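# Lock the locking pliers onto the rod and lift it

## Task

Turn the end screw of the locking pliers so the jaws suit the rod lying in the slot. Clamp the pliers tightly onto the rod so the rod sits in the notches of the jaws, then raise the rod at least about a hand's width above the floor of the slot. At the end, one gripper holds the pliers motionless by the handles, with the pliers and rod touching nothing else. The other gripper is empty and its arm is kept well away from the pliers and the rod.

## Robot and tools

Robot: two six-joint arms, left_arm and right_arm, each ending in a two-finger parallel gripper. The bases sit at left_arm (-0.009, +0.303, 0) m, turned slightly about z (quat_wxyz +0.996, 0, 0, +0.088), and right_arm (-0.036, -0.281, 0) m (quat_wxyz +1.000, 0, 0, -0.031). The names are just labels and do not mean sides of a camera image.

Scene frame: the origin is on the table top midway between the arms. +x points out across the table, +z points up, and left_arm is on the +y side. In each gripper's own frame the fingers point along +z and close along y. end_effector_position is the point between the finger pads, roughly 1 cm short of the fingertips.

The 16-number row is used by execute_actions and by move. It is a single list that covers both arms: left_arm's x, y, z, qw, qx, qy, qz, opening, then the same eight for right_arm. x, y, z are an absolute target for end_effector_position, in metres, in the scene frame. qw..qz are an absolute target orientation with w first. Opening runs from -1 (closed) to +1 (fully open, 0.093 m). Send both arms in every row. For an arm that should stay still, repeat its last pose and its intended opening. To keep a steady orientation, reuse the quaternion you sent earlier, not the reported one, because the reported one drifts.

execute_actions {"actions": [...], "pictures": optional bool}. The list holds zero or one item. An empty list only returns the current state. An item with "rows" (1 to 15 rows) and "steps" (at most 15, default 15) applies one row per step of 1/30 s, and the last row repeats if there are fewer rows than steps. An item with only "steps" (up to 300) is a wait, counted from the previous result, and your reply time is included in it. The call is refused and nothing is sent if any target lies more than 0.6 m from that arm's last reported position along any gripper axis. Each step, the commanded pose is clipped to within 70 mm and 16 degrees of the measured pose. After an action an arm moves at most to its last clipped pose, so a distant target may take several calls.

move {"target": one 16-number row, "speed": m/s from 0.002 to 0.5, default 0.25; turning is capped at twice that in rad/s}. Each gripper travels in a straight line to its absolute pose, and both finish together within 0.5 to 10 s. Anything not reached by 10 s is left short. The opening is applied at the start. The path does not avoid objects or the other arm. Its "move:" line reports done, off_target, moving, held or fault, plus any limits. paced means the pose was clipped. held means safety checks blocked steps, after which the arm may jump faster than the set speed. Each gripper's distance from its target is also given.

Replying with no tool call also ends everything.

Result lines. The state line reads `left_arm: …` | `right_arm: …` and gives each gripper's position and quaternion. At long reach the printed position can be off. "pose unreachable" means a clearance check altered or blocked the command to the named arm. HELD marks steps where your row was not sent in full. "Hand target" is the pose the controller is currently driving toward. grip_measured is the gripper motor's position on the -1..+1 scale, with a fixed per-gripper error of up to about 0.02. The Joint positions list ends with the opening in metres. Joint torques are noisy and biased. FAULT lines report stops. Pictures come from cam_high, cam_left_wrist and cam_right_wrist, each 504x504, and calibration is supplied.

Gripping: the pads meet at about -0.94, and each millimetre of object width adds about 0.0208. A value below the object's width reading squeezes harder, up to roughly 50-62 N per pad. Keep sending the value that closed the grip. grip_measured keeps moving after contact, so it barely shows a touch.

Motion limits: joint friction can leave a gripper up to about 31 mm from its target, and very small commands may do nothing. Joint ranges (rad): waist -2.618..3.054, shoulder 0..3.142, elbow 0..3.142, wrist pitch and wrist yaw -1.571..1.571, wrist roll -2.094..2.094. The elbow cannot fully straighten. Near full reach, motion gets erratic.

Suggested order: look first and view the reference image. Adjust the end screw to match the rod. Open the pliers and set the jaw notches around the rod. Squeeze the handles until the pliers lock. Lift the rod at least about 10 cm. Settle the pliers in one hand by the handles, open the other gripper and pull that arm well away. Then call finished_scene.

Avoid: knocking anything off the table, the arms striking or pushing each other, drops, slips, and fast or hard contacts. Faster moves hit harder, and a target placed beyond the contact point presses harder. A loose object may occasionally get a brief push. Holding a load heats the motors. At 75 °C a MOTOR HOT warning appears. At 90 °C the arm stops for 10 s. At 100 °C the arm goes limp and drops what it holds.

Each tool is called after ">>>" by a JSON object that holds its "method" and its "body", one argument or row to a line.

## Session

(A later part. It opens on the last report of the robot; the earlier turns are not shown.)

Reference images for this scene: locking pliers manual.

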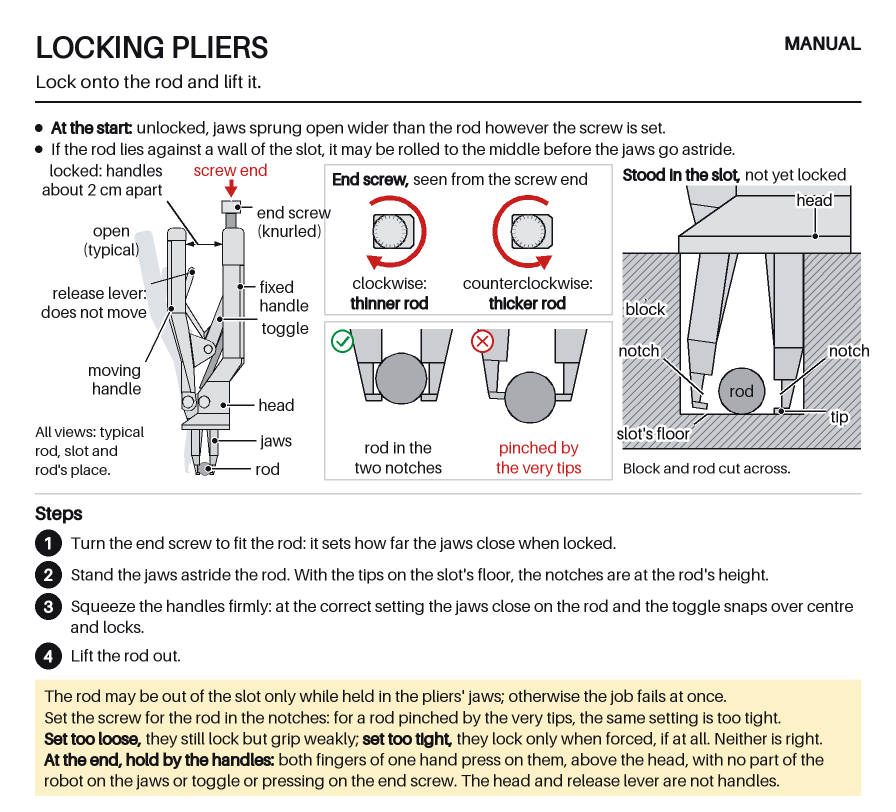

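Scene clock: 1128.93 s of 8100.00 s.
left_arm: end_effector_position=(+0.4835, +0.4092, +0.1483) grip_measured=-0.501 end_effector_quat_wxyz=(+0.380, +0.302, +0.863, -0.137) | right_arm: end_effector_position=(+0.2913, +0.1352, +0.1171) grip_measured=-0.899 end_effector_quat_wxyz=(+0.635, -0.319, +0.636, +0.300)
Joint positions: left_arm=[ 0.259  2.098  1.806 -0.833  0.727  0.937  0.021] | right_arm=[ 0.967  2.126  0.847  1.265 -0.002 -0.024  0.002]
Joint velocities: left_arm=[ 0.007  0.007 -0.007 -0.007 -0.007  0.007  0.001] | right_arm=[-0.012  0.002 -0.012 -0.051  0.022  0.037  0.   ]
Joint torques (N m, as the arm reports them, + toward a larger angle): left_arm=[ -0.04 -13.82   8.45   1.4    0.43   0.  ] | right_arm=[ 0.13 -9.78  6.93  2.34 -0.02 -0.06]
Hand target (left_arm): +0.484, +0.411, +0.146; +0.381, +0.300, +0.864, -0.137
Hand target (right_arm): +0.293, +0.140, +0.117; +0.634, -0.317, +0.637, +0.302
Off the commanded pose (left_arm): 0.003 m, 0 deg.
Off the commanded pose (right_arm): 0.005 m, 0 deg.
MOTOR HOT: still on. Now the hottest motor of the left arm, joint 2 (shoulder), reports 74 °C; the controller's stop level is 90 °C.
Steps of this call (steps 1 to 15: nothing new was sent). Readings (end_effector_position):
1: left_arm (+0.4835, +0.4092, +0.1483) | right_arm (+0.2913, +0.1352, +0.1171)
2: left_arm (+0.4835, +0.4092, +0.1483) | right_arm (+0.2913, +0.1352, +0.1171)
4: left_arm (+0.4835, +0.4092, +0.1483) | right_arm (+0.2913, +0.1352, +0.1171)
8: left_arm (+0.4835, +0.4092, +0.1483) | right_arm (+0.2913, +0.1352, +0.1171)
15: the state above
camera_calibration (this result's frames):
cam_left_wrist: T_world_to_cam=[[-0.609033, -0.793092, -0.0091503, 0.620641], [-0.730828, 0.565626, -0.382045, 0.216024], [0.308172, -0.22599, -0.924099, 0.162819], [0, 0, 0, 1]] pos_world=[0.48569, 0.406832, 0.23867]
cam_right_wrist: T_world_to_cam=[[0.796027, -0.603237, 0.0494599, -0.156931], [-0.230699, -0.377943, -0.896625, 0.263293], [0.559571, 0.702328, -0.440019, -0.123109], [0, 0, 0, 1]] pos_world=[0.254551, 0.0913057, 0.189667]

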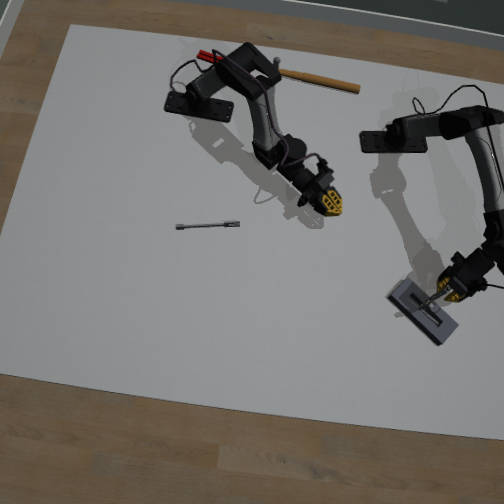

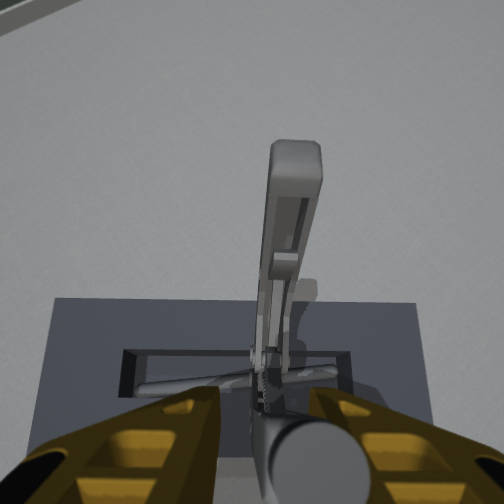

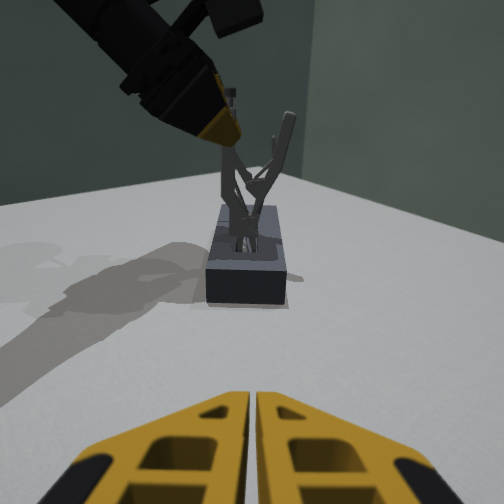

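>>> {"method": "move", "body": {
  "target": [0.490,0.421,0.147,0.381,0.300,0.864,-0.137,-0.5,0.293,0.14,0.117,0.634,-0.317,0.637,0.302,-0.9],
  "speed": 0.01
}}

Scene clock: 1133.40 s of 8100.00 s.
left_arm: end_effector_position=(+0.4878, +0.4157, +0.1483) grip_measured=-0.501 end_effector_quat_wxyz=(+0.380, +0.301, +0.864, -0.135) | right_arm: end_effector_position=(+0.2913, +0.1352, +0.1171) grip_measured=-0.899 end_effector_quat_wxyz=(+0.635, -0.319, +0.636, +0.300)
Joint positions: left_arm=[ 0.268  2.124  1.846 -0.848  0.728  0.942  0.021] | right_arm=[ 0.967  2.126  0.847  1.265 -0.002 -0.024  0.002]
Joint velocities: left_arm=[-0.002 -0.007  0.007 -0.037  0.022  0.051  0.   ] | right_arm=[-0.012 -0.022  0.002 -0.051  0.037  0.022 -0.002]
Joint torques (N m, as the arm reports them, + toward a larger angle): left_arm=[  0.5  -12.46  11.49   1.12   0.45   0.14] | right_arm=[ 0.1  -9.74  6.98  2.35 -0.02 -0.06]
Hand target (left_arm): +0.490, +0.421, +0.147; +0.381, +0.300, +0.864, -0.137
Hand target (right_arm): +0.293, +0.140, +0.117; +0.634, -0.317, +0.637, +0.302
Off the commanded pose (left_arm): 0.006 m, 0 deg.
Off the commanded pose (right_arm): 0.005 m, 0 deg.
MOTOR HOT: still on. Now the hottest motor of the left arm, joint 2 (shoulder), reports 75 °C; the controller's stop level is 90 °C.
move: done
camera_calibration (this result's frames):
cam_left_wrist: T_world_to_cam=[[-0.605269, -0.795943, -0.0111404, 0.628058], [-0.733026, 0.562773, -0.382046, 0.217742], [0.310356, -0.223075, -0.924076, 0.160663], [0, 0, 0, 1]] pos_world=[0.489892, 0.413199, 0.238649]
cam_right_wrist: T_world_to_cam=[[0.796027, -0.603237, 0.0494599, -0.156931], [-0.230699, -0.377943, -0.896625, 0.263293], [0.559571, 0.702328, -0.440019, -0.123109], [0, 0, 0, 1]] pos_world=[0.254551, 0.0913057, 0.189667]

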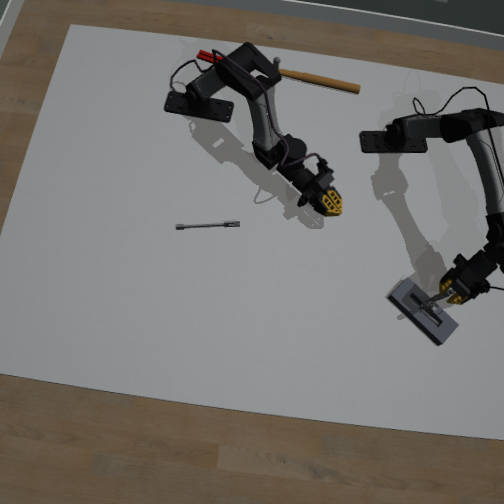

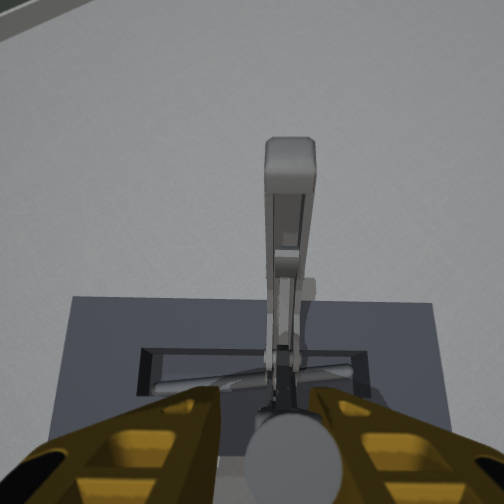

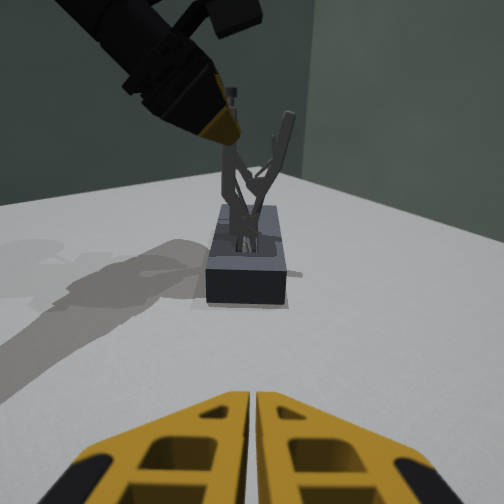

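>>> {"method": "execute_actions", "body": {
  "actions": [
    {"rows":[[0.489,0.418,0.147,0.381,0.300,0.864,-0.137,-0.48,0.293,0.14,0.117,0.634,-0.317,0.637,0.302,-0.9],[0.489,0.418,0.147,0.381,0.300,0.864,-0.137,-0.46,0.293,0.14,0.117,0.634,-0.317,0.637,0.302,-0.9],[0.489,0.418,0.147,0.381,0.300,0.864,-0.137,-0.44,0.293,0.14,0.117,0.634,-0.317,0.637,0.302,-0.9],[0.489,0.418,0.147,0.381,0.300,0.864,-0.137,-0.42,0.293,0.14,0.117,0.634,-0.317,0.637,0.302,-0.9],[0.489,0.418,0.147,0.381,0.300,0.864,-0.137,-0.40,0.293,0.14,0.117,0.634,-0.317,0.637,0.302,-0.9],[0.489,0.418,0.147,0.381,0.300,0.864,-0.137,-0.38,0.293,0.14,0.117,0.634,-0.317,0.637,0.302,-0.9]],"steps":15}
  ],
  "pictures": false
}}

>>> {"method": "wait", "body": {
  "seconds": 0.7
}}

Scene clock: 1138.97 s of 8100.00 s.
left_arm: end_effector_position=(+0.4878, +0.4157, +0.1484) grip_measured=-0.381 end_effector_quat_wxyz=(+0.380, +0.301, +0.864, -0.135) | right_arm: end_effector_position=(+0.2913, +0.1352, +0.1171) grip_measured=-0.899 end_effector_quat_wxyz=(+0.635, -0.319, +0.636, +0.300)
Joint positions: left_arm=[ 0.268  2.124  1.847 -0.849  0.728  0.943  0.027] | right_arm=[ 0.967  2.126  0.847  1.265 -0.002 -0.024  0.002]
Joint velocities: left_arm=[-0.002 -0.017  0.017 -0.022  0.022  0.022 -0.   ] | right_arm=[ 0.007  0.002  0.017 -0.051 -0.066 -0.066 -0.002]
Joint torques (N m, as the arm reports them, + toward a larger angle): left_arm=[  0.01 -13.43  10.13   1.24   0.45   0.04] | right_arm=[ 0.14 -9.73  6.94  2.34 -0.02 -0.08]
Hand target (left_arm): +0.489, +0.418, +0.147; +0.381, +0.300, +0.864, -0.137
Hand target (right_arm): +0.293, +0.140, +0.117; +0.634, -0.317, +0.637, +0.302
Off the commanded pose (left_arm): 0.003 m, 0 deg.
Off the commanded pose (right_arm): 0.005 m, 0 deg.
MOTOR HOT: still on. Now the hottest motor of the left arm, joint 2 (shoulder), reports 74 °C; the controller's stop level is 90 °C.
Steps of this call (steps 1 to 152: nothing new was sent; steps 153 to 167: all 15 steps of this action). Readings (end_effector_position):
153: left_arm (+0.4878, +0.4157, +0.1484) | right_arm (+0.2913, +0.1352, +0.1171)
154: left_arm (+0.4878, +0.4157, +0.1484) | right_arm (+0.2913, +0.1352, +0.1171)
156: left_arm (+0.4878, +0.4157, +0.1484) | right_arm (+0.2913, +0.1352, +0.1171)
160: left_arm (+0.4878, +0.4157, +0.1484) | right_arm (+0.2913, +0.1352, +0.1171)
167: the state above

Scene clock: 1139.67 s of 8100.00 s.
left_arm: end_effector_position=(+0.4878, +0.4157, +0.1484) grip_measured=-0.381 end_effector_quat_wxyz=(+0.380, +0.301, +0.864, -0.135) | right_arm: end_effector_position=(+0.2913, +0.1352, +0.1171) grip_measured=-0.899 end_effector_quat_wxyz=(+0.635, -0.319, +0.636, +0.300)
Joint positions: left_arm=[ 0.268  2.124  1.847 -0.849  0.728  0.943  0.027] | right_arm=[ 0.967  2.126  0.847  1.265 -0.002 -0.024  0.002]
Joint velocities: left_arm=[-0.017 -0.002 -0.002  0.051  0.007 -0.037  0.   ] | right_arm=[-0.012  0.002 -0.012 -0.037 -0.022  0.051  0.   ]
Joint torques (N m, as the arm reports them, + toward a larger angle): left_arm=[  0.06 -13.47  10.01   1.26   0.43   0.06] | right_arm=[ 0.12 -9.72  6.97  2.34 -0.01 -0.07]
Hand target (left_arm): +0.489, +0.418, +0.147; +0.381, +0.300, +0.864, -0.137
Hand target (right_arm): +0.293, +0.140, +0.117; +0.634, -0.317, +0.637, +0.302
Off the commanded pose (left_arm): 0.003 m, 0 deg.
Off the commanded pose (right_arm): 0.005 m, 0 deg.
MOTOR HOT: still on. Now the hottest motor of the left arm, joint 2 (shoulder), reports 74 °C; the controller's stop level is 90 °C.
Steps of this call (steps 1 to 21: nothing new was sent). Readings (end_effector_position):
1: left_arm (+0.4878, +0.4157, +0.1484) | right_arm (+0.2913, +0.1352, +0.1171)
2: left_arm (+0.4878, +0.4157, +0.1484) | right_arm (+0.2913, +0.1352, +0.1171)
4: left_arm (+0.4878, +0.4157, +0.1484) | right_arm (+0.2913, +0.1352, +0.1171)
8: left_arm (+0.4878, +0.4157, +0.1484) | right_arm (+0.2913, +0.1352, +0.1171)
21: the state above
camera_calibration (this result's frames):
cam_left_wrist: T_world_to_cam=[[-0.605679, -0.795628, -0.0113646, 0.628103], [-0.732734, 0.563255, -0.381897, 0.217373], [0.31025, -0.22298, -0.924135, 0.160755], [0, 0, 0, 1]] pos_world=[0.489831, 0.413145, 0.238712]
cam_right_wrist: T_world_to_cam=[[0.796027, -0.603237, 0.0494599, -0.156931], [-0.230699, -0.377943, -0.896625, 0.263293], [0.559571, 0.702328, -0.440019, -0.123109], [0, 0, 0, 1]] pos_world=[0.254551, 0.0913057, 0.189667]

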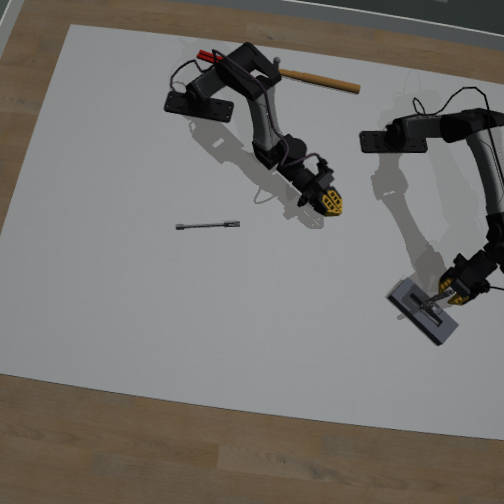

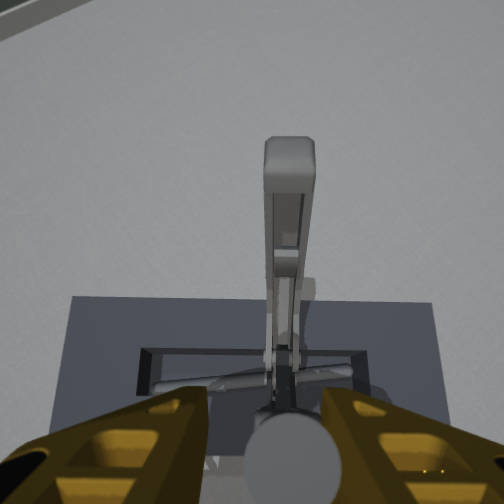

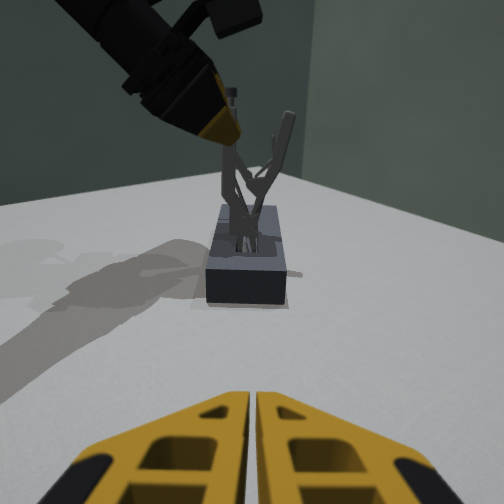

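>>> {"method": "move", "body": {
  "target": [0.455,0.44,0.20,0.381,0.300,0.864,-0.137,0.3,0.293,0.14,0.117,0.634,-0.317,0.637,0.302,-0.9],
  "speed": 0.1
}}

>>> {"method": "move", "body": {
  "target": [0.44,0.36,0.23,0.270,-0.418,0.857,0.132,1,0.293,0.14,0.117,0.634,-0.317,0.637,0.302,-0.9],
  "speed": 0.4
}}

>>> {"method": "move", "body": {
  "target": [0.511,0.397,0.215,0.270,-0.418,0.857,0.132,1,0.293,0.14,0.117,0.634,-0.317,0.637,0.302,-0.9],
  "speed": 0.15
}}

Scene clock: 1146.20 s of 8100.00 s.
left_arm: end_effector_position=(+0.4536, +0.4373, +0.1890) grip_measured=+0.298 end_effector_quat_wxyz=(+0.372, +0.296, +0.868, -0.142) | right_arm: end_effector_position=(+0.2913, +0.1352, +0.1171) grip_measured=-0.899 end_effector_quat_wxyz=(+0.635, -0.319, +0.636, +0.300)
Joint positions: left_arm=[ 0.348  2.079  1.956 -1.093  0.755  1.038  0.06 ] | right_arm=[ 0.967  2.126  0.847  1.265 -0.002 -0.024  0.002]
Joint velocities: left_arm=[-0.017  0.017  0.002 -0.007 -0.007  0.007  0.001] | right_arm=[ 0.007  0.017  0.002 -0.022 -0.037 -0.037  0.   ]
Joint torques (N m, as the arm reports them, + toward a larger angle): left_arm=[  0.07 -14.15  11.18   0.98   0.5    0.13] | right_arm=[ 0.12 -9.76  6.94  2.35 -0.03 -0.07]
Hand target (left_arm): +0.454, +0.439, +0.199; +0.380, +0.300, +0.864, -0.136
Hand target (right_arm): +0.293, +0.140, +0.117; +0.634, -0.317, +0.637, +0.302
Off the commanded pose (left_arm): 0.011 m, 1 deg.
Off the commanded pose (right_arm): 0.005 m, 0 deg.
MOTOR HOT: still on. Now the hottest motor of the left arm, joint 2 (shoulder), reports 75 °C; the controller's stop level is 90 °C.
move: off_target (left_arm)
camera_calibration (this result's frames):
cam_left_wrist: T_world_to_cam=[[-0.602181, -0.798291, 0.0104278, 0.620544], [-0.744006, 0.556399, -0.369968, 0.201511], [0.28954, -0.230546, -0.928986, 0.227323], [0, 0, 0, 1]] pos_world=[0.457786, 0.435663, 0.279262]
cam_right_wrist: T_world_to_cam=[[0.796027, -0.603237, 0.0494599, -0.156931], [-0.230699, -0.377943, -0.896625, 0.263293], [0.559571, 0.702328, -0.440019, -0.123109], [0, 0, 0, 1]] pos_world=[0.254551, 0.0913057, 0.189667]

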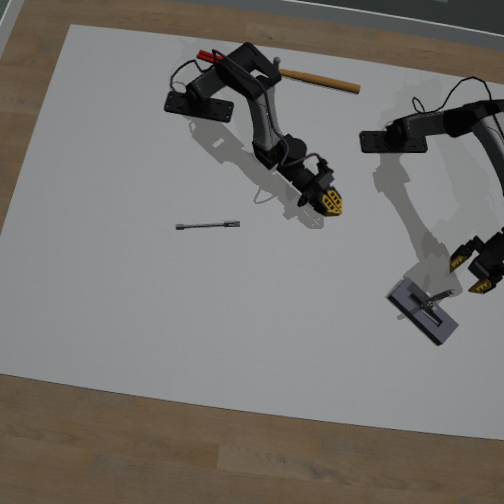

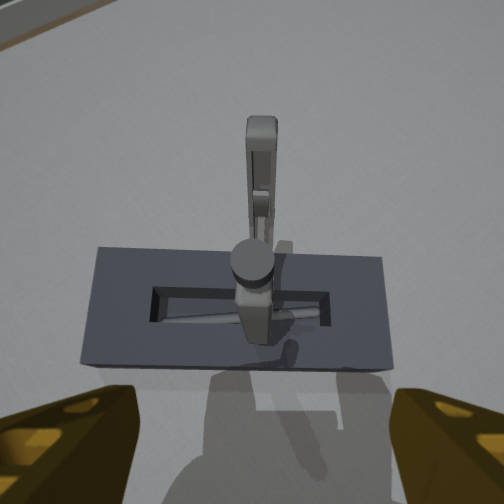

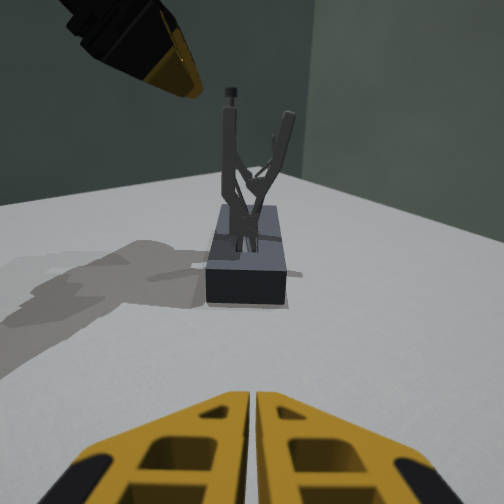

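Scene clock: 1149.07 s of 8100.00 s.
left_arm: end_effector_position=(+0.4385, +0.3583, +0.2305) grip_measured=+1.000 end_effector_quat_wxyz=(+0.263, -0.417, +0.862, +0.121) | right_arm: end_effector_position=(+0.2913, +0.1352, +0.1171) grip_measured=-0.899 end_effector_quat_wxyz=(+0.635, -0.319, +0.636, +0.300)
Joint positions: left_arm=[-0.221  1.969  2.062 -1.283 -0.459 -0.856  0.093] | right_arm=[ 0.967  2.126  0.847  1.265 -0.002 -0.024  0.002]
Joint velocities: left_arm=[-0.007  0.007  0.002 -0.095  0.022 -0.051  0.   ] | right_arm=[ 0.012  0.002 -0.017  0.037 -0.022 -0.051 -0.   ]
Joint torques (N m, as the arm reports them, + toward a larger angle): left_arm=[ -0.53 -10.41  11.08   1.08  -0.53  -0.04] | right_arm=[ 0.09 -9.7   6.95  2.33 -0.02 -0.07]
Hand target (left_arm): +0.441, +0.357, +0.230; +0.262, -0.419, +0.860, +0.124
Hand target (right_arm): +0.293, +0.140, +0.117; +0.634, -0.317, +0.637, +0.302
Off the commanded pose (left_arm): 0.002 m, 2 deg.
Off the commanded pose (right_arm): 0.005 m, 0 deg.
MOTOR HOT: still on. Now the hottest motor of the left arm, joint 2 (shoulder), reports 74 °C; the controller's stop level is 90 °C.
move: done
camera_calibration (this result's frames):
cam_left_wrist: T_world_to_cam=[[0.792739, -0.609472, -0.0104313, -0.12658], [-0.604001, -0.783086, -0.148185, 0.617009], [0.0821461, 0.123773, -0.988905, 0.229851], [0, 0, 0, 1]] pos_world=[0.454138, 0.377575, 0.317412]
cam_right_wrist: T_world_to_cam=[[0.796027, -0.603237, 0.0494599, -0.156931], [-0.230699, -0.377943, -0.896625, 0.263293], [0.559571, 0.702328, -0.440019, -0.123109], [0, 0, 0, 1]] pos_world=[0.254551, 0.0913057, 0.189667]

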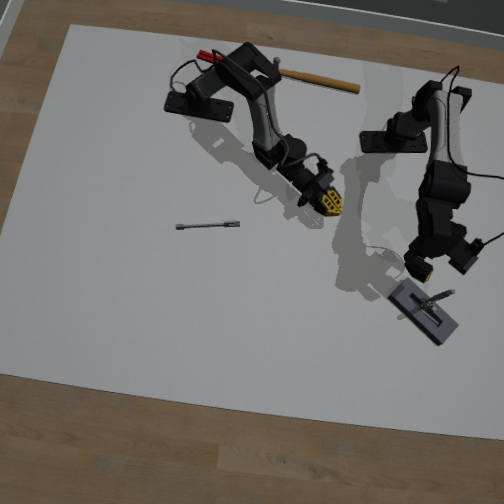

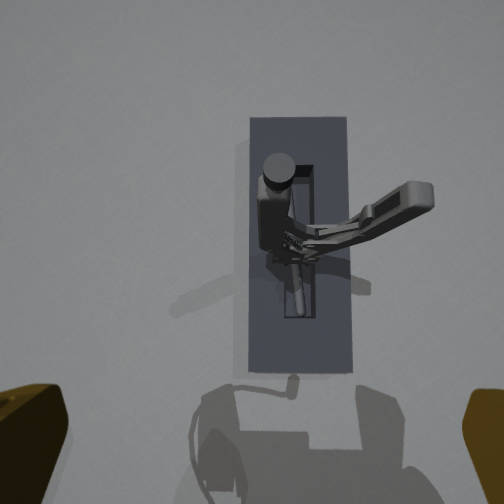

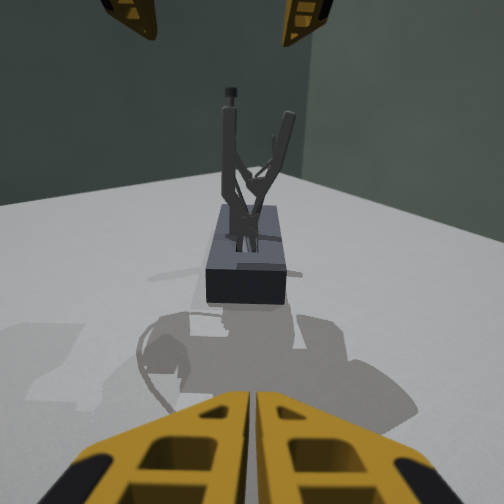

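Scene clock: 1150.57 s of 8100.00 s.
left_arm: end_effector_position=(+0.5088, +0.3957, +0.2182) grip_measured=+1.000 end_effector_quat_wxyz=(+0.275, -0.419, +0.855, +0.131) | right_arm: end_effector_position=(+0.2913, +0.1352, +0.1171) grip_measured=-0.899 end_effector_quat_wxyz=(+0.635, -0.319, +0.636, +0.300)
Joint positions: left_arm=[-0.142  2.344  2.6   -1.394 -0.458 -0.775  0.093] | right_arm=[ 0.967  2.126  0.847  1.265 -0.002 -0.024  0.002]
Joint velocities: left_arm=[-0.017  0.007  0.002  0.11  -0.007 -0.007  0.   ] | right_arm=[ 0.017  0.017 -0.007 -0.022  0.022  0.051 -0.001]
Joint torques (N m, as the arm reports them, + toward a larger angle): left_arm=[  0.13 -13.63  10.59   1.23  -0.41   0.12] | right_arm=[ 0.11 -9.74  6.98  2.34 -0.03 -0.07]
Hand target (left_arm): +0.510, +0.398, +0.215; +0.271, -0.418, +0.857, +0.133
Hand target (right_arm): +0.293, +0.140, +0.117; +0.634, -0.317, +0.637, +0.302
Off the commanded pose (left_arm): 0.004 m, 1 deg.
Off the commanded pose (right_arm): 0.005 m, 0 deg.
MOTOR HOT: still on. Now the hottest motor of the left arm, joint 2 (shoulder), reports 74 °C; the controller's stop level is 90 °C.
move: done
camera_calibration (this result's frames):
cam_left_wrist: T_world_to_cam=[[0.799909, -0.599946, -0.0145059, -0.166229], [-0.592371, -0.785475, -0.179236, 0.688749], [0.0961381, 0.151966, -0.983699, 0.187897], [0, 0, 0, 1]] pos_world=[0.522898, 0.412713, 0.305871]
cam_right_wrist: T_world_to_cam=[[0.796027, -0.603237, 0.0494599, -0.156931], [-0.230699, -0.377943, -0.896625, 0.263293], [0.559571, 0.702328, -0.440019, -0.123109], [0, 0, 0, 1]] pos_world=[0.254551, 0.0913057, 0.189667]

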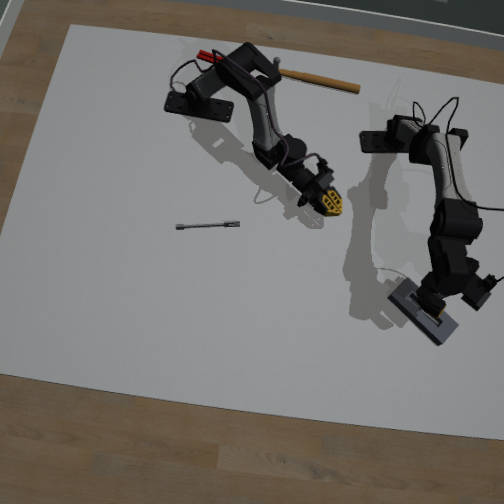

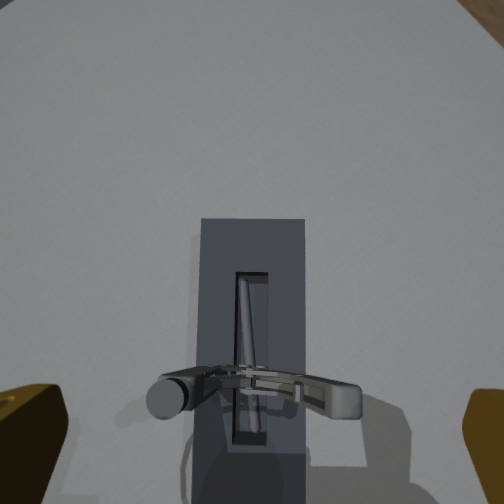

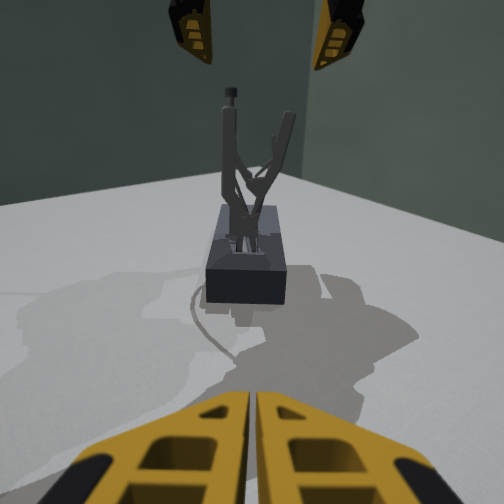

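>>> {"method": "move", "body": {
  "target": [0.508,0.397,0.146,0.270,-0.418,0.857,0.132,1,0.293,0.14,0.117,0.634,-0.317,0.637,0.302,-0.9],
  "speed": 0.1
}}

Scene clock: 1154.47 s of 8100.00 s.
left_arm: end_effector_position=(+0.5128, +0.3956, +0.1494) grip_measured=+1.000 end_effector_quat_wxyz=(+0.273, -0.419, +0.856, +0.131) | right_arm: end_effector_position=(+0.2913, +0.1352, +0.1171) grip_measured=-0.899 end_effector_quat_wxyz=(+0.635, -0.319, +0.636, +0.300)
Joint positions: left_arm=[-0.142  2.225  2.108 -1.026 -0.457 -0.775  0.093] | right_arm=[ 0.967  2.126  0.847  1.265 -0.002 -0.024  0.002]
Joint velocities: left_arm=[ 0.007 -0.007 -0.012 -0.037 -0.051  0.051  0.   ] | right_arm=[-0.027 -0.007 -0.002  0.037  0.066 -0.007 -0.   ]
Joint torques (N m, as the arm reports them, + toward a larger angle): left_arm=[  0.01 -16.41   6.26   1.43  -0.4    0.09] | right_arm=[ 0.14 -9.76  6.94  2.34 -0.01 -0.06]
Hand target (left_arm): +0.509, +0.397, +0.146; +0.270, -0.418, +0.857, +0.132
Hand target (right_arm): +0.293, +0.140, +0.117; +0.634, -0.317, +0.637, +0.302
Off the commanded pose (left_arm): 0.006 m, 0 deg.
Off the commanded pose (right_arm): 0.005 m, 0 deg.
MOTOR HOT: still on. Now the hottest motor of the left arm, joint 2 (shoulder), reports 75 °C; the controller's stop level is 90 °C.
move: done
camera_calibration (this result's frames):
cam_left_wrist: T_world_to_cam=[[0.799468, -0.600479, -0.0166067, -0.169739], [-0.593539, -0.785367, -0.175813, 0.678757], [0.0925295, 0.150414, -0.984284, 0.122366], [0, 0, 0, 1]] pos_world=[0.527247, 0.412743, 0.236958]
cam_right_wrist: T_world_to_cam=[[0.796027, -0.603237, 0.0494599, -0.156931], [-0.230699, -0.377943, -0.896625, 0.263293], [0.559571, 0.702328, -0.440019, -0.123109], [0, 0, 0, 1]] pos_world=[0.254551, 0.0913057, 0.189667]

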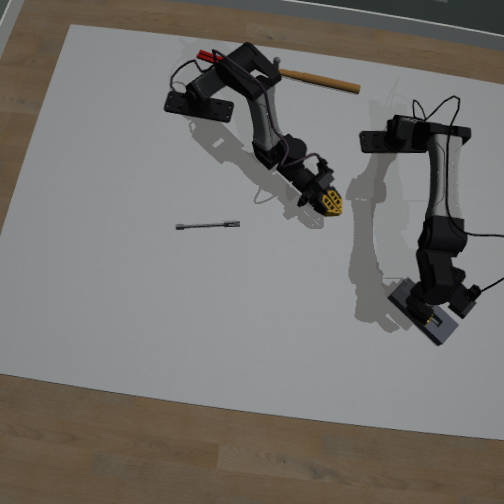

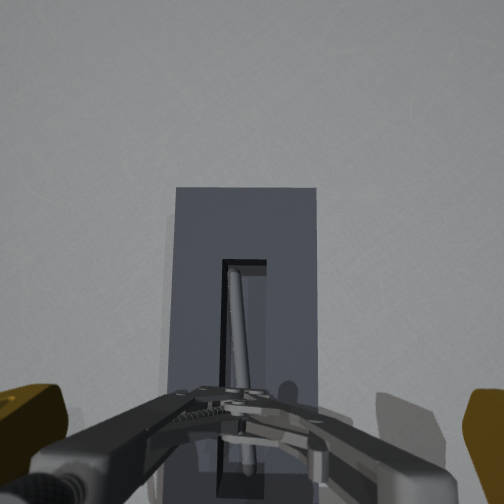

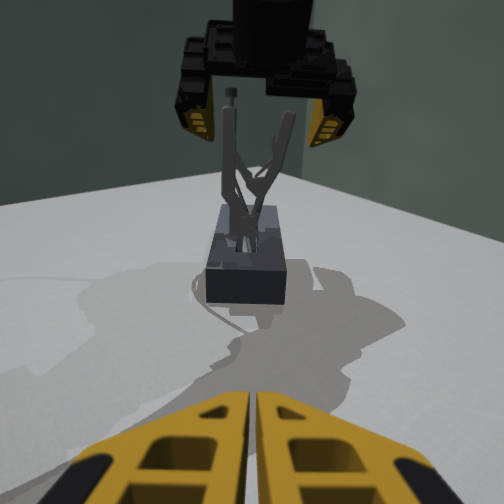

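>>> {"method": "move", "body": {
  "target": [0.500,0.394,0.146,0.270,-0.418,0.857,0.132,0.7,0.293,0.14,0.117,0.634,-0.317,0.637,0.302,-0.9],
  "speed": 0.03
}}

Scene clock: 1157.83 s of 8100.00 s.
left_arm: end_effector_position=(+0.5025, +0.3952, +0.1476) grip_measured=+0.701 end_effector_quat_wxyz=(+0.269, -0.418, +0.857, +0.133) | right_arm: end_effector_position=(+0.2913, +0.1352, +0.1171) grip_measured=-0.899 end_effector_quat_wxyz=(+0.635, -0.319, +0.636, +0.300)
Joint positions: left_arm=[-0.142  2.181  2.033 -1.003 -0.457 -0.775  0.079] | right_arm=[ 0.967  2.126  0.847  1.265 -0.002 -0.024  0.002]
Joint velocities: left_arm=[ 0.002 -0.007 -0.012 -0.007 -0.007 -0.037 -0.002] | right_arm=[ 0.017  0.002 -0.012  0.007 -0.037 -0.037  0.   ]
Joint torques (N m, as the arm reports them, + toward a larger angle): left_arm=[ -0.4  -16.22   6.29   1.43  -0.43   0.  ] | right_arm=[ 0.1  -9.68  6.95  2.33 -0.02 -0.06]
Hand target (left_arm): +0.500, +0.394, +0.146; +0.270, -0.418, +0.857, +0.132
Hand target (right_arm): +0.293, +0.140, +0.117; +0.634, -0.317, +0.637, +0.302
Off the commanded pose (left_arm): 0.003 m, 0 deg.
Off the commanded pose (right_arm): 0.005 m, 0 deg.
MOTOR HOT: still on. Now the hottest motor of the left arm, joint 2 (shoulder), reports 76 °C; the controller's stop level is 90 °C.
move: done
camera_calibration (this result's frames):
cam_left_wrist: T_world_to_cam=[[0.799293, -0.600485, -0.0234362, -0.160658], [-0.595057, -0.785419, -0.170366, 0.672035], [0.0838949, 0.150118, -0.985102, 0.12616], [0, 0, 0, 1]] pos_world=[0.517728, 0.412417, 0.235008]
cam_right_wrist: T_world_to_cam=[[0.796027, -0.603237, 0.0494599, -0.156931], [-0.230699, -0.377943, -0.896625, 0.263293], [0.559571, 0.702328, -0.440019, -0.123109], [0, 0, 0, 1]] pos_world=[0.254551, 0.0913057, 0.189667]

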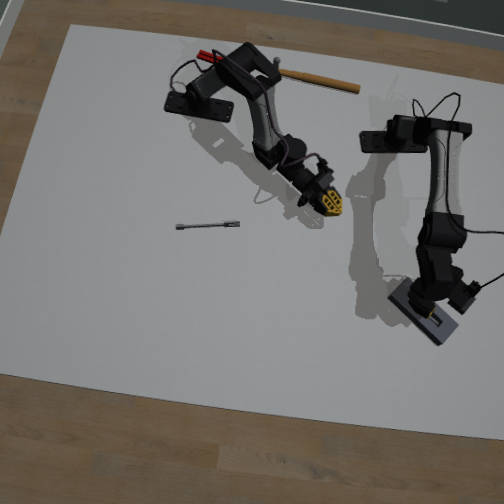

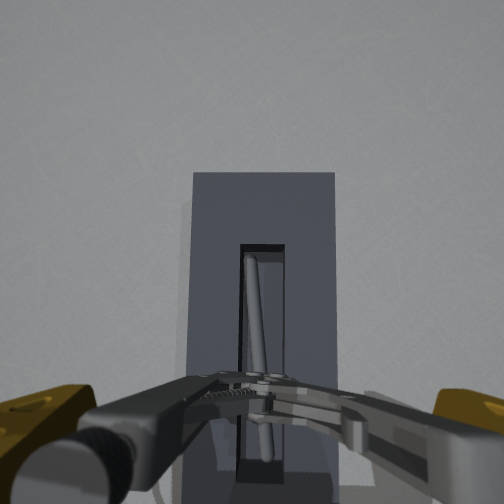

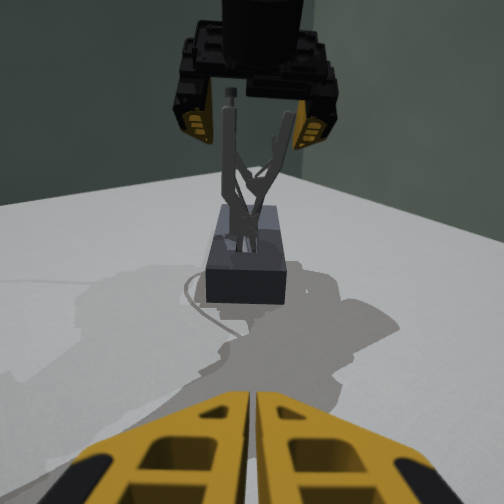

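>>> {"method": "execute_actions", "body": {
  "actions": [
    {"rows":[[0.5,0.394,0.146,0.270,-0.418,0.857,0.132,0.67,0.293,0.14,0.117,0.634,-0.317,0.637,0.302,-0.9],[0.5,0.394,0.146,0.270,-0.418,0.857,0.132,0.64,0.293,0.14,0.117,0.634,-0.317,0.637,0.302,-0.9],[0.5,0.394,0.146,0.270,-0.418,0.857,0.132,0.61,0.293,0.14,0.117,0.634,-0.317,0.637,0.302,-0.9],[0.5,0.394,0.146,0.270,-0.418,0.857,0.132,0.58,0.293,0.14,0.117,0.634,-0.317,0.637,0.302,-0.9],[0.5,0.394,0.146,0.270,-0.418,0.857,0.132,0.55,0.293,0.14,0.117,0.634,-0.317,0.637,0.302,-0.9],[0.5,0.394,0.146,0.270,-0.418,0.857,0.132,0.52,0.293,0.14,0.117,0.634,-0.317,0.637,0.302,-0.9],[0.5,0.394,0.146,0.270,-0.418,0.857,0.132,0.49,0.293,0.14,0.117,0.634,-0.317,0.637,0.302,-0.9],[0.5,0.394,0.146,0.270,-0.418,0.857,0.132,0.46,0.293,0.14,0.117,0.634,-0.317,0.637,0.302,-0.9],[0.5,0.394,0.146,0.270,-0.418,0.857,0.132,0.43,0.293,0.14,0.117,0.634,-0.317,0.637,0.302,-0.9],[0.499,0.395,0.146,0.270,-0.418,0.857,0.132,0.40,0.293,0.14,0.117,0.634,-0.317,0.637,0.302,-0.9],[0.499,0.395,0.146,0.270,-0.418,0.857,0.132,0.38,0.293,0.14,0.117,0.634,-0.317,0.637,0.302,-0.9],[0.498,0.396,0.146,0.270,-0.418,0.857,0.132,0.36,0.293,0.14,0.117,0.634,-0.317,0.637,0.302,-0.9],[0.498,0.396,0.146,0.270,-0.418,0.857,0.132,0.34,0.293,0.14,0.117,0.634,-0.317,0.637,0.302,-0.9],[0.497,0.397,0.146,0.270,-0.418,0.857,0.132,0.32,0.293,0.14,0.117,0.634,-0.317,0.637,0.302,-0.9],[0.497,0.397,0.146,0.270,-0.418,0.857,0.132,0.30,0.293,0.14,0.117,0.634,-0.317,0.637,0.302,-0.9]],"steps":15}
  ],
  "pictures": false
}}

>>> {"method": "execute_actions", "body": {
  "actions": [
    {"rows":[[0.496,0.398,0.145,0.270,-0.418,0.857,0.132,0.28,0.293,0.14,0.117,0.634,-0.317,0.637,0.302,-0.9],[0.495,0.399,0.145,0.270,-0.418,0.857,0.132,0.26,0.293,0.14,0.117,0.634,-0.317,0.637,0.302,-0.9],[0.494,0.400,0.145,0.270,-0.418,0.857,0.132,0.24,0.293,0.14,0.117,0.634,-0.317,0.637,0.302,-0.9],[0.494,0.400,0.145,0.270,-0.418,0.857,0.132,0.22,0.293,0.14,0.117,0.634,-0.317,0.637,0.302,-0.9],[0.494,0.400,0.145,0.270,-0.418,0.857,0.132,0.20,0.293,0.14,0.117,0.634,-0.317,0.637,0.302,-0.9]],"steps":15}
  ]
}}

Scene clock: 1170.03 s of 8100.00 s.
left_arm: end_effector_position=(+0.5016, +0.3953, +0.1485) grip_measured=+0.313 end_effector_quat_wxyz=(+0.273, -0.419, +0.856, +0.132) | right_arm: end_effector_position=(+0.2913, +0.1352, +0.1171) grip_measured=-0.899 end_effector_quat_wxyz=(+0.635, -0.319, +0.636, +0.300)
Joint positions: left_arm=[-0.142  2.169  2.015 -0.99  -0.458 -0.774  0.06 ] | right_arm=[ 0.967  2.126  0.847  1.265 -0.002 -0.024  0.002]
Joint velocities: left_arm=[-0.002 -0.076 -0.1    0.051  0.007  0.007 -0.019] | right_arm=[-0.012 -0.007  0.002  0.066 -0.007  0.022 -0.001]
Joint torques (N m, as the arm reports them, + toward a larger angle): left_arm=[ -0.07 -15.94   6.45   1.43  -0.42   0.1 ] | right_arm=[ 0.11 -9.73  6.94  2.34 -0.02 -0.06]
Hand target (left_arm): +0.497, +0.397, +0.146; +0.270, -0.418, +0.857, +0.132
Hand target (right_arm): +0.293, +0.140, +0.117; +0.634, -0.317, +0.637, +0.302
Off the commanded pose (left_arm): 0.005 m, 0 deg.
Off the commanded pose (right_arm): 0.005 m, 0 deg.
MOTOR HOT: still on. Now the hottest motor of the left arm, joint 2 (shoulder), reports 79 °C; the controller's stop level is 90 °C.
Steps of this call (steps 1 to 351: nothing new was sent; steps 352 to 366: all 15 steps of this action). Readings (end_effector_position):
352: left_arm (+0.5034, +0.3952, +0.1479) | right_arm (+0.2913, +0.1352, +0.1171)
353: left_arm (+0.5034, +0.3952, +0.1479) | right_arm (+0.2913, +0.1352, +0.1171)
355: left_arm (+0.5037, +0.3952, +0.1480) | right_arm (+0.2913, +0.1352, +0.1171)
359: left_arm (+0.5041, +0.3952, +0.1482) | right_arm (+0.2913, +0.1352, +0.1171)
366: the state above

Scene clock: 1170.53 s of 8100.00 s.
left_arm: end_effector_position=(+0.4988, +0.3947, +0.1487) grip_measured=+0.203 end_effector_quat_wxyz=(+0.275, -0.418, +0.856, +0.130) | right_arm: end_effector_position=(+0.2913, +0.1352, +0.1171) grip_measured=-0.899 end_effector_quat_wxyz=(+0.635, -0.319, +0.636, +0.300)
Joint positions: left_arm=[-0.142  2.148  1.982 -0.97  -0.454 -0.772  0.055] | right_arm=[ 0.967  2.126  0.847  1.265 -0.002 -0.024  0.002]
Joint velocities: left_arm=[ 0.002  0.012 -0.002 -0.051 -0.007  0.007  0.001] | right_arm=[-0.017 -0.002 -0.027  0.022  0.051  0.007  0.001]
Joint torques (N m, as the arm reports them, + toward a larger angle): left_arm=[  0.65 -15.77   6.3    1.48  -0.36   0.14] | right_arm=[ 0.11 -9.77  6.95  2.34 -0.03 -0.07]
Hand target (left_arm): +0.494, +0.400, +0.145; +0.270, -0.418, +0.857, +0.132
Hand target (right_arm): +0.293, +0.140, +0.117; +0.634, -0.317, +0.637, +0.302
Off the commanded pose (left_arm): 0.008 m, 1 deg.
Off the commanded pose (right_arm): 0.005 m, 0 deg.
MOTOR HOT: still on. Now the hottest motor of the left arm, joint 2 (shoulder), reports 79 °C; the controller's stop level is 90 °C.
Steps of this call (steps 1 to 15: all 15 steps of this action). Readings (end_effector_position):
1: left_arm (+0.5011, +0.3952, +0.1484) | right_arm (+0.2913, +0.1352, +0.1171)
2: left_arm (+0.5006, +0.3952, +0.1484) | right_arm (+0.2913, +0.1352, +0.1171)
4: left_arm (+0.4994, +0.3949, +0.1487) | right_arm (+0.2913, +0.1352, +0.1171)
8: left_arm (+0.4987, +0.3947, +0.1487) | right_arm (+0.2913, +0.1352, +0.1171)
15: the state above
camera_calibration (this result's frames):
cam_left_wrist: T_world_to_cam=[[0.797833, -0.60275, -0.0124698, -0.157953], [-0.594982, -0.783878, -0.177571, 0.670074], [0.0972559, 0.149091, -0.984029, 0.121264], [0, 0, 0, 1]] pos_world=[0.512908, 0.411971, 0.236343]
cam_right_wrist: T_world_to_cam=[[0.796027, -0.603237, 0.0494599, -0.156931], [-0.230699, -0.377943, -0.896625, 0.263293], [0.559571, 0.702328, -0.440019, -0.123109], [0, 0, 0, 1]] pos_world=[0.254551, 0.0913057, 0.189667]

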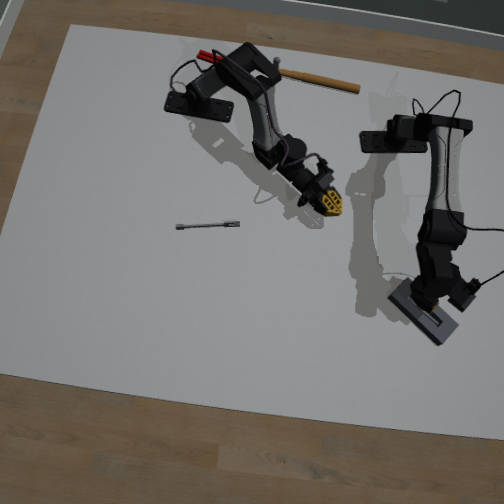

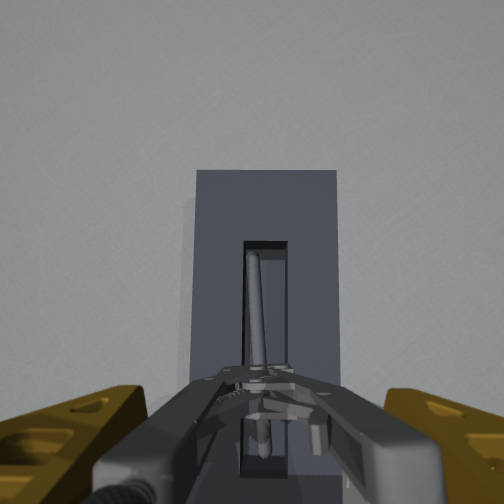

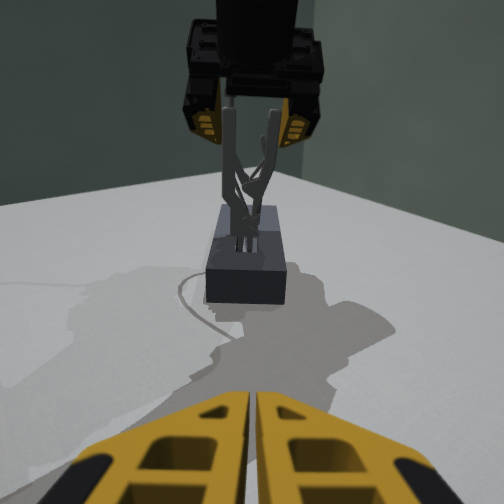

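>>> {"method": "execute_actions", "body": {
  "actions": [
    {"rows":[[0.498,0.400,0.143,0.270,-0.418,0.857,0.132,0.17,0.293,0.14,0.117,0.634,-0.317,0.637,0.302,-0.9],[0.498,0.400,0.143,0.270,-0.418,0.857,0.132,0.15,0.293,0.14,0.117,0.634,-0.317,0.637,0.302,-0.9],[0.498,0.400,0.143,0.270,-0.418,0.857,0.132,0.12,0.293,0.14,0.117,0.634,-0.317,0.637,0.302,-0.9]],"steps":12}
  ],
  "pictures": false
}}

>>> {"method": "execute_actions", "body": {
  "actions": [
    {"rows":[[0.498,0.400,0.143,0.270,-0.418,0.857,0.132,0.10,0.293,0.14,0.117,0.634,-0.317,0.637,0.302,-0.9],[0.498,0.400,0.143,0.270,-0.418,0.857,0.132,0.08,0.293,0.14,0.117,0.634,-0.317,0.637,0.302,-0.9],[0.498,0.400,0.143,0.270,-0.418,0.857,0.132,0.06,0.293,0.14,0.117,0.634,-0.317,0.637,0.302,-0.9]],"steps":12}
  ]
}}

Scene clock: 1174.90 s of 8100.00 s.
left_arm: end_effector_position=(+0.4990, +0.3956, +0.1489) grip_measured=+0.125 end_effector_quat_wxyz=(+0.276, -0.418, +0.856, +0.130) | right_arm: end_effector_position=(+0.2913, +0.1352, +0.1171) grip_measured=-0.899 end_effector_quat_wxyz=(+0.635, -0.319, +0.636, +0.300)
Joint positions: left_arm=[-0.141  2.148  1.982 -0.969 -0.455 -0.77   0.051] | right_arm=[ 0.967  2.126  0.847  1.265 -0.002 -0.024  0.002]
Joint velocities: left_arm=[-0.007  0.017  0.002 -0.051  0.007 -0.037  0.001] | right_arm=[-0.017 -0.007 -0.002 -0.022  0.081 -0.051 -0.   ]
Joint torques (N m, as the arm reports them, + toward a larger angle): left_arm=[  0.53 -14.1    8.15   1.42  -0.37   0.15] | right_arm=[ 0.14 -9.73  6.97  2.34  0.   -0.07]
Hand target (left_arm): +0.498, +0.400, +0.143; +0.270, -0.418, +0.857, +0.132
Hand target (right_arm): +0.293, +0.140, +0.117; +0.634, -0.317, +0.637, +0.302
Off the commanded pose (left_arm): 0.007 m, 1 deg.
Off the commanded pose (right_arm): 0.005 m, 0 deg.
MOTOR HOT: still on. Now the hottest motor of the left arm, joint 2 (shoulder), reports 80 °C; the controller's stop level is 90 °C.
Steps of this call (steps 1 to 119: nothing new was sent; steps 120 to 131: all 12 steps of this action). Readings (end_effector_position):
120: left_arm (+0.4989, +0.3947, +0.1488) | right_arm (+0.2913, +0.1352, +0.1171)
121: left_arm (+0.4989, +0.3950, +0.1488) | right_arm (+0.2913, +0.1352, +0.1171)
123: left_arm (+0.4988, +0.3954, +0.1489) | right_arm (+0.2913, +0.1352, +0.1171)
127: left_arm (+0.4990, +0.3956, +0.1489) | right_arm (+0.2913, +0.1352, +0.1171)
131: the state above

Scene clock: 1175.30 s of 8100.00 s.
left_arm: end_effector_position=(+0.4991, +0.3959, +0.1491) grip_measured=+0.064 end_effector_quat_wxyz=(+0.276, -0.417, +0.856, +0.131) | right_arm: end_effector_position=(+0.2913, +0.1352, +0.1171) grip_measured=-0.899 end_effector_quat_wxyz=(+0.635, -0.319, +0.636, +0.300)
Joint positions: left_arm=[-0.141  2.148  1.982 -0.968 -0.457 -0.769  0.048] | right_arm=[ 0.967  2.126  0.847  1.265 -0.002 -0.024  0.002]
Joint velocities: left_arm=[ 0.012 -0.007  0.007  0.022 -0.022 -0.051 -0.001] | right_arm=[-0.017 -0.012 -0.012  0.007  0.022 -0.007 -0.   ]
Joint torques (N m, as the arm reports them, + toward a larger angle): left_arm=[  0.36 -14.08   8.1    1.39  -0.35   0.09] | right_arm=[ 0.16 -9.78  6.93  2.35 -0.03 -0.07]
Hand target (left_arm): +0.498, +0.400, +0.143; +0.270, -0.418, +0.857, +0.132
Hand target (right_arm): +0.293, +0.140, +0.117; +0.634, -0.317, +0.637, +0.302
Off the commanded pose (left_arm): 0.007 m, 1 deg.
Off the commanded pose (right_arm): 0.005 m, 0 deg.
MOTOR HOT: still on. Now the hottest motor of the left arm, joint 2 (shoulder), reports 80 °C; the controller's stop level is 90 °C.
Steps of this call (steps 1 to 12: all 12 steps of this action). Readings (end_effector_position):
1: left_arm (+0.4990, +0.3956, +0.1489) | right_arm (+0.2913, +0.1352, +0.1171)
2: left_arm (+0.4990, +0.3957, +0.1490) | right_arm (+0.2913, +0.1352, +0.1171)
4: left_arm (+0.4990, +0.3958, +0.1490) | right_arm (+0.2913, +0.1352, +0.1171)
8: left_arm (+0.4991, +0.3959, +0.1491) | right_arm (+0.2913, +0.1352, +0.1171)
12: the state above
camera_calibration (this result's frames):
cam_left_wrist: T_world_to_cam=[[0.797658, -0.602948, -0.0139932, -0.157065], [-0.595103, -0.783087, -0.180627, 0.671377], [0.0979511, 0.152406, -0.983452, 0.119691], [0, 0, 0, 1]] pos_world=[0.513099, 0.412803, 0.236782]
cam_right_wrist: T_world_to_cam=[[0.796027, -0.603237, 0.0494599, -0.156931], [-0.230699, -0.377943, -0.896625, 0.263293], [0.559571, 0.702328, -0.440019, -0.123109], [0, 0, 0, 1]] pos_world=[0.254551, 0.0913057, 0.189667]

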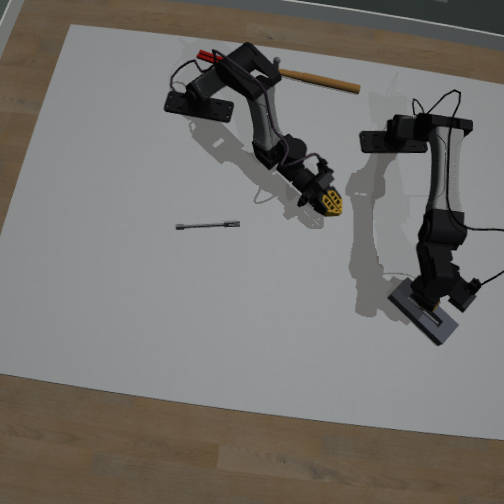

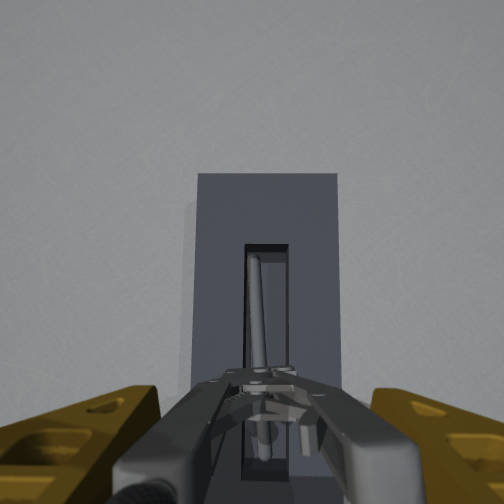

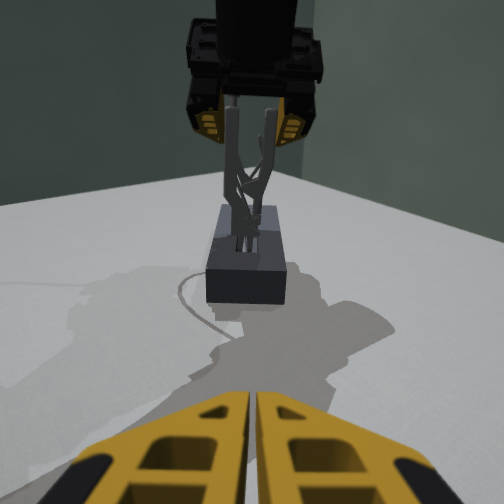

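>>> {"method": "zoom_image", "body": {
  "camera": "cam_right_wrist",
  "region": [180, 90, 350, 260]
}}

Region (180, 90, 350, 260) of cam_right_wrist's 504x504 image, scaled by 2.965, with more detail than that image has.

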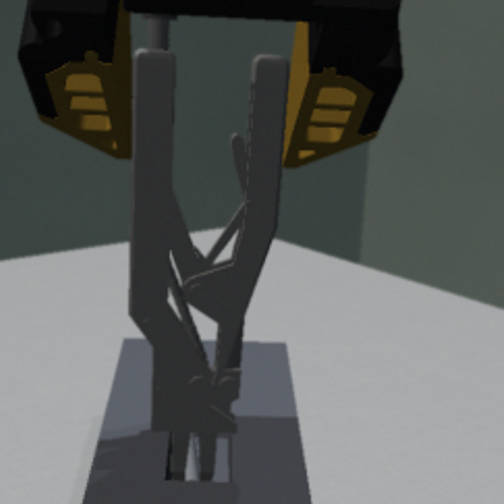

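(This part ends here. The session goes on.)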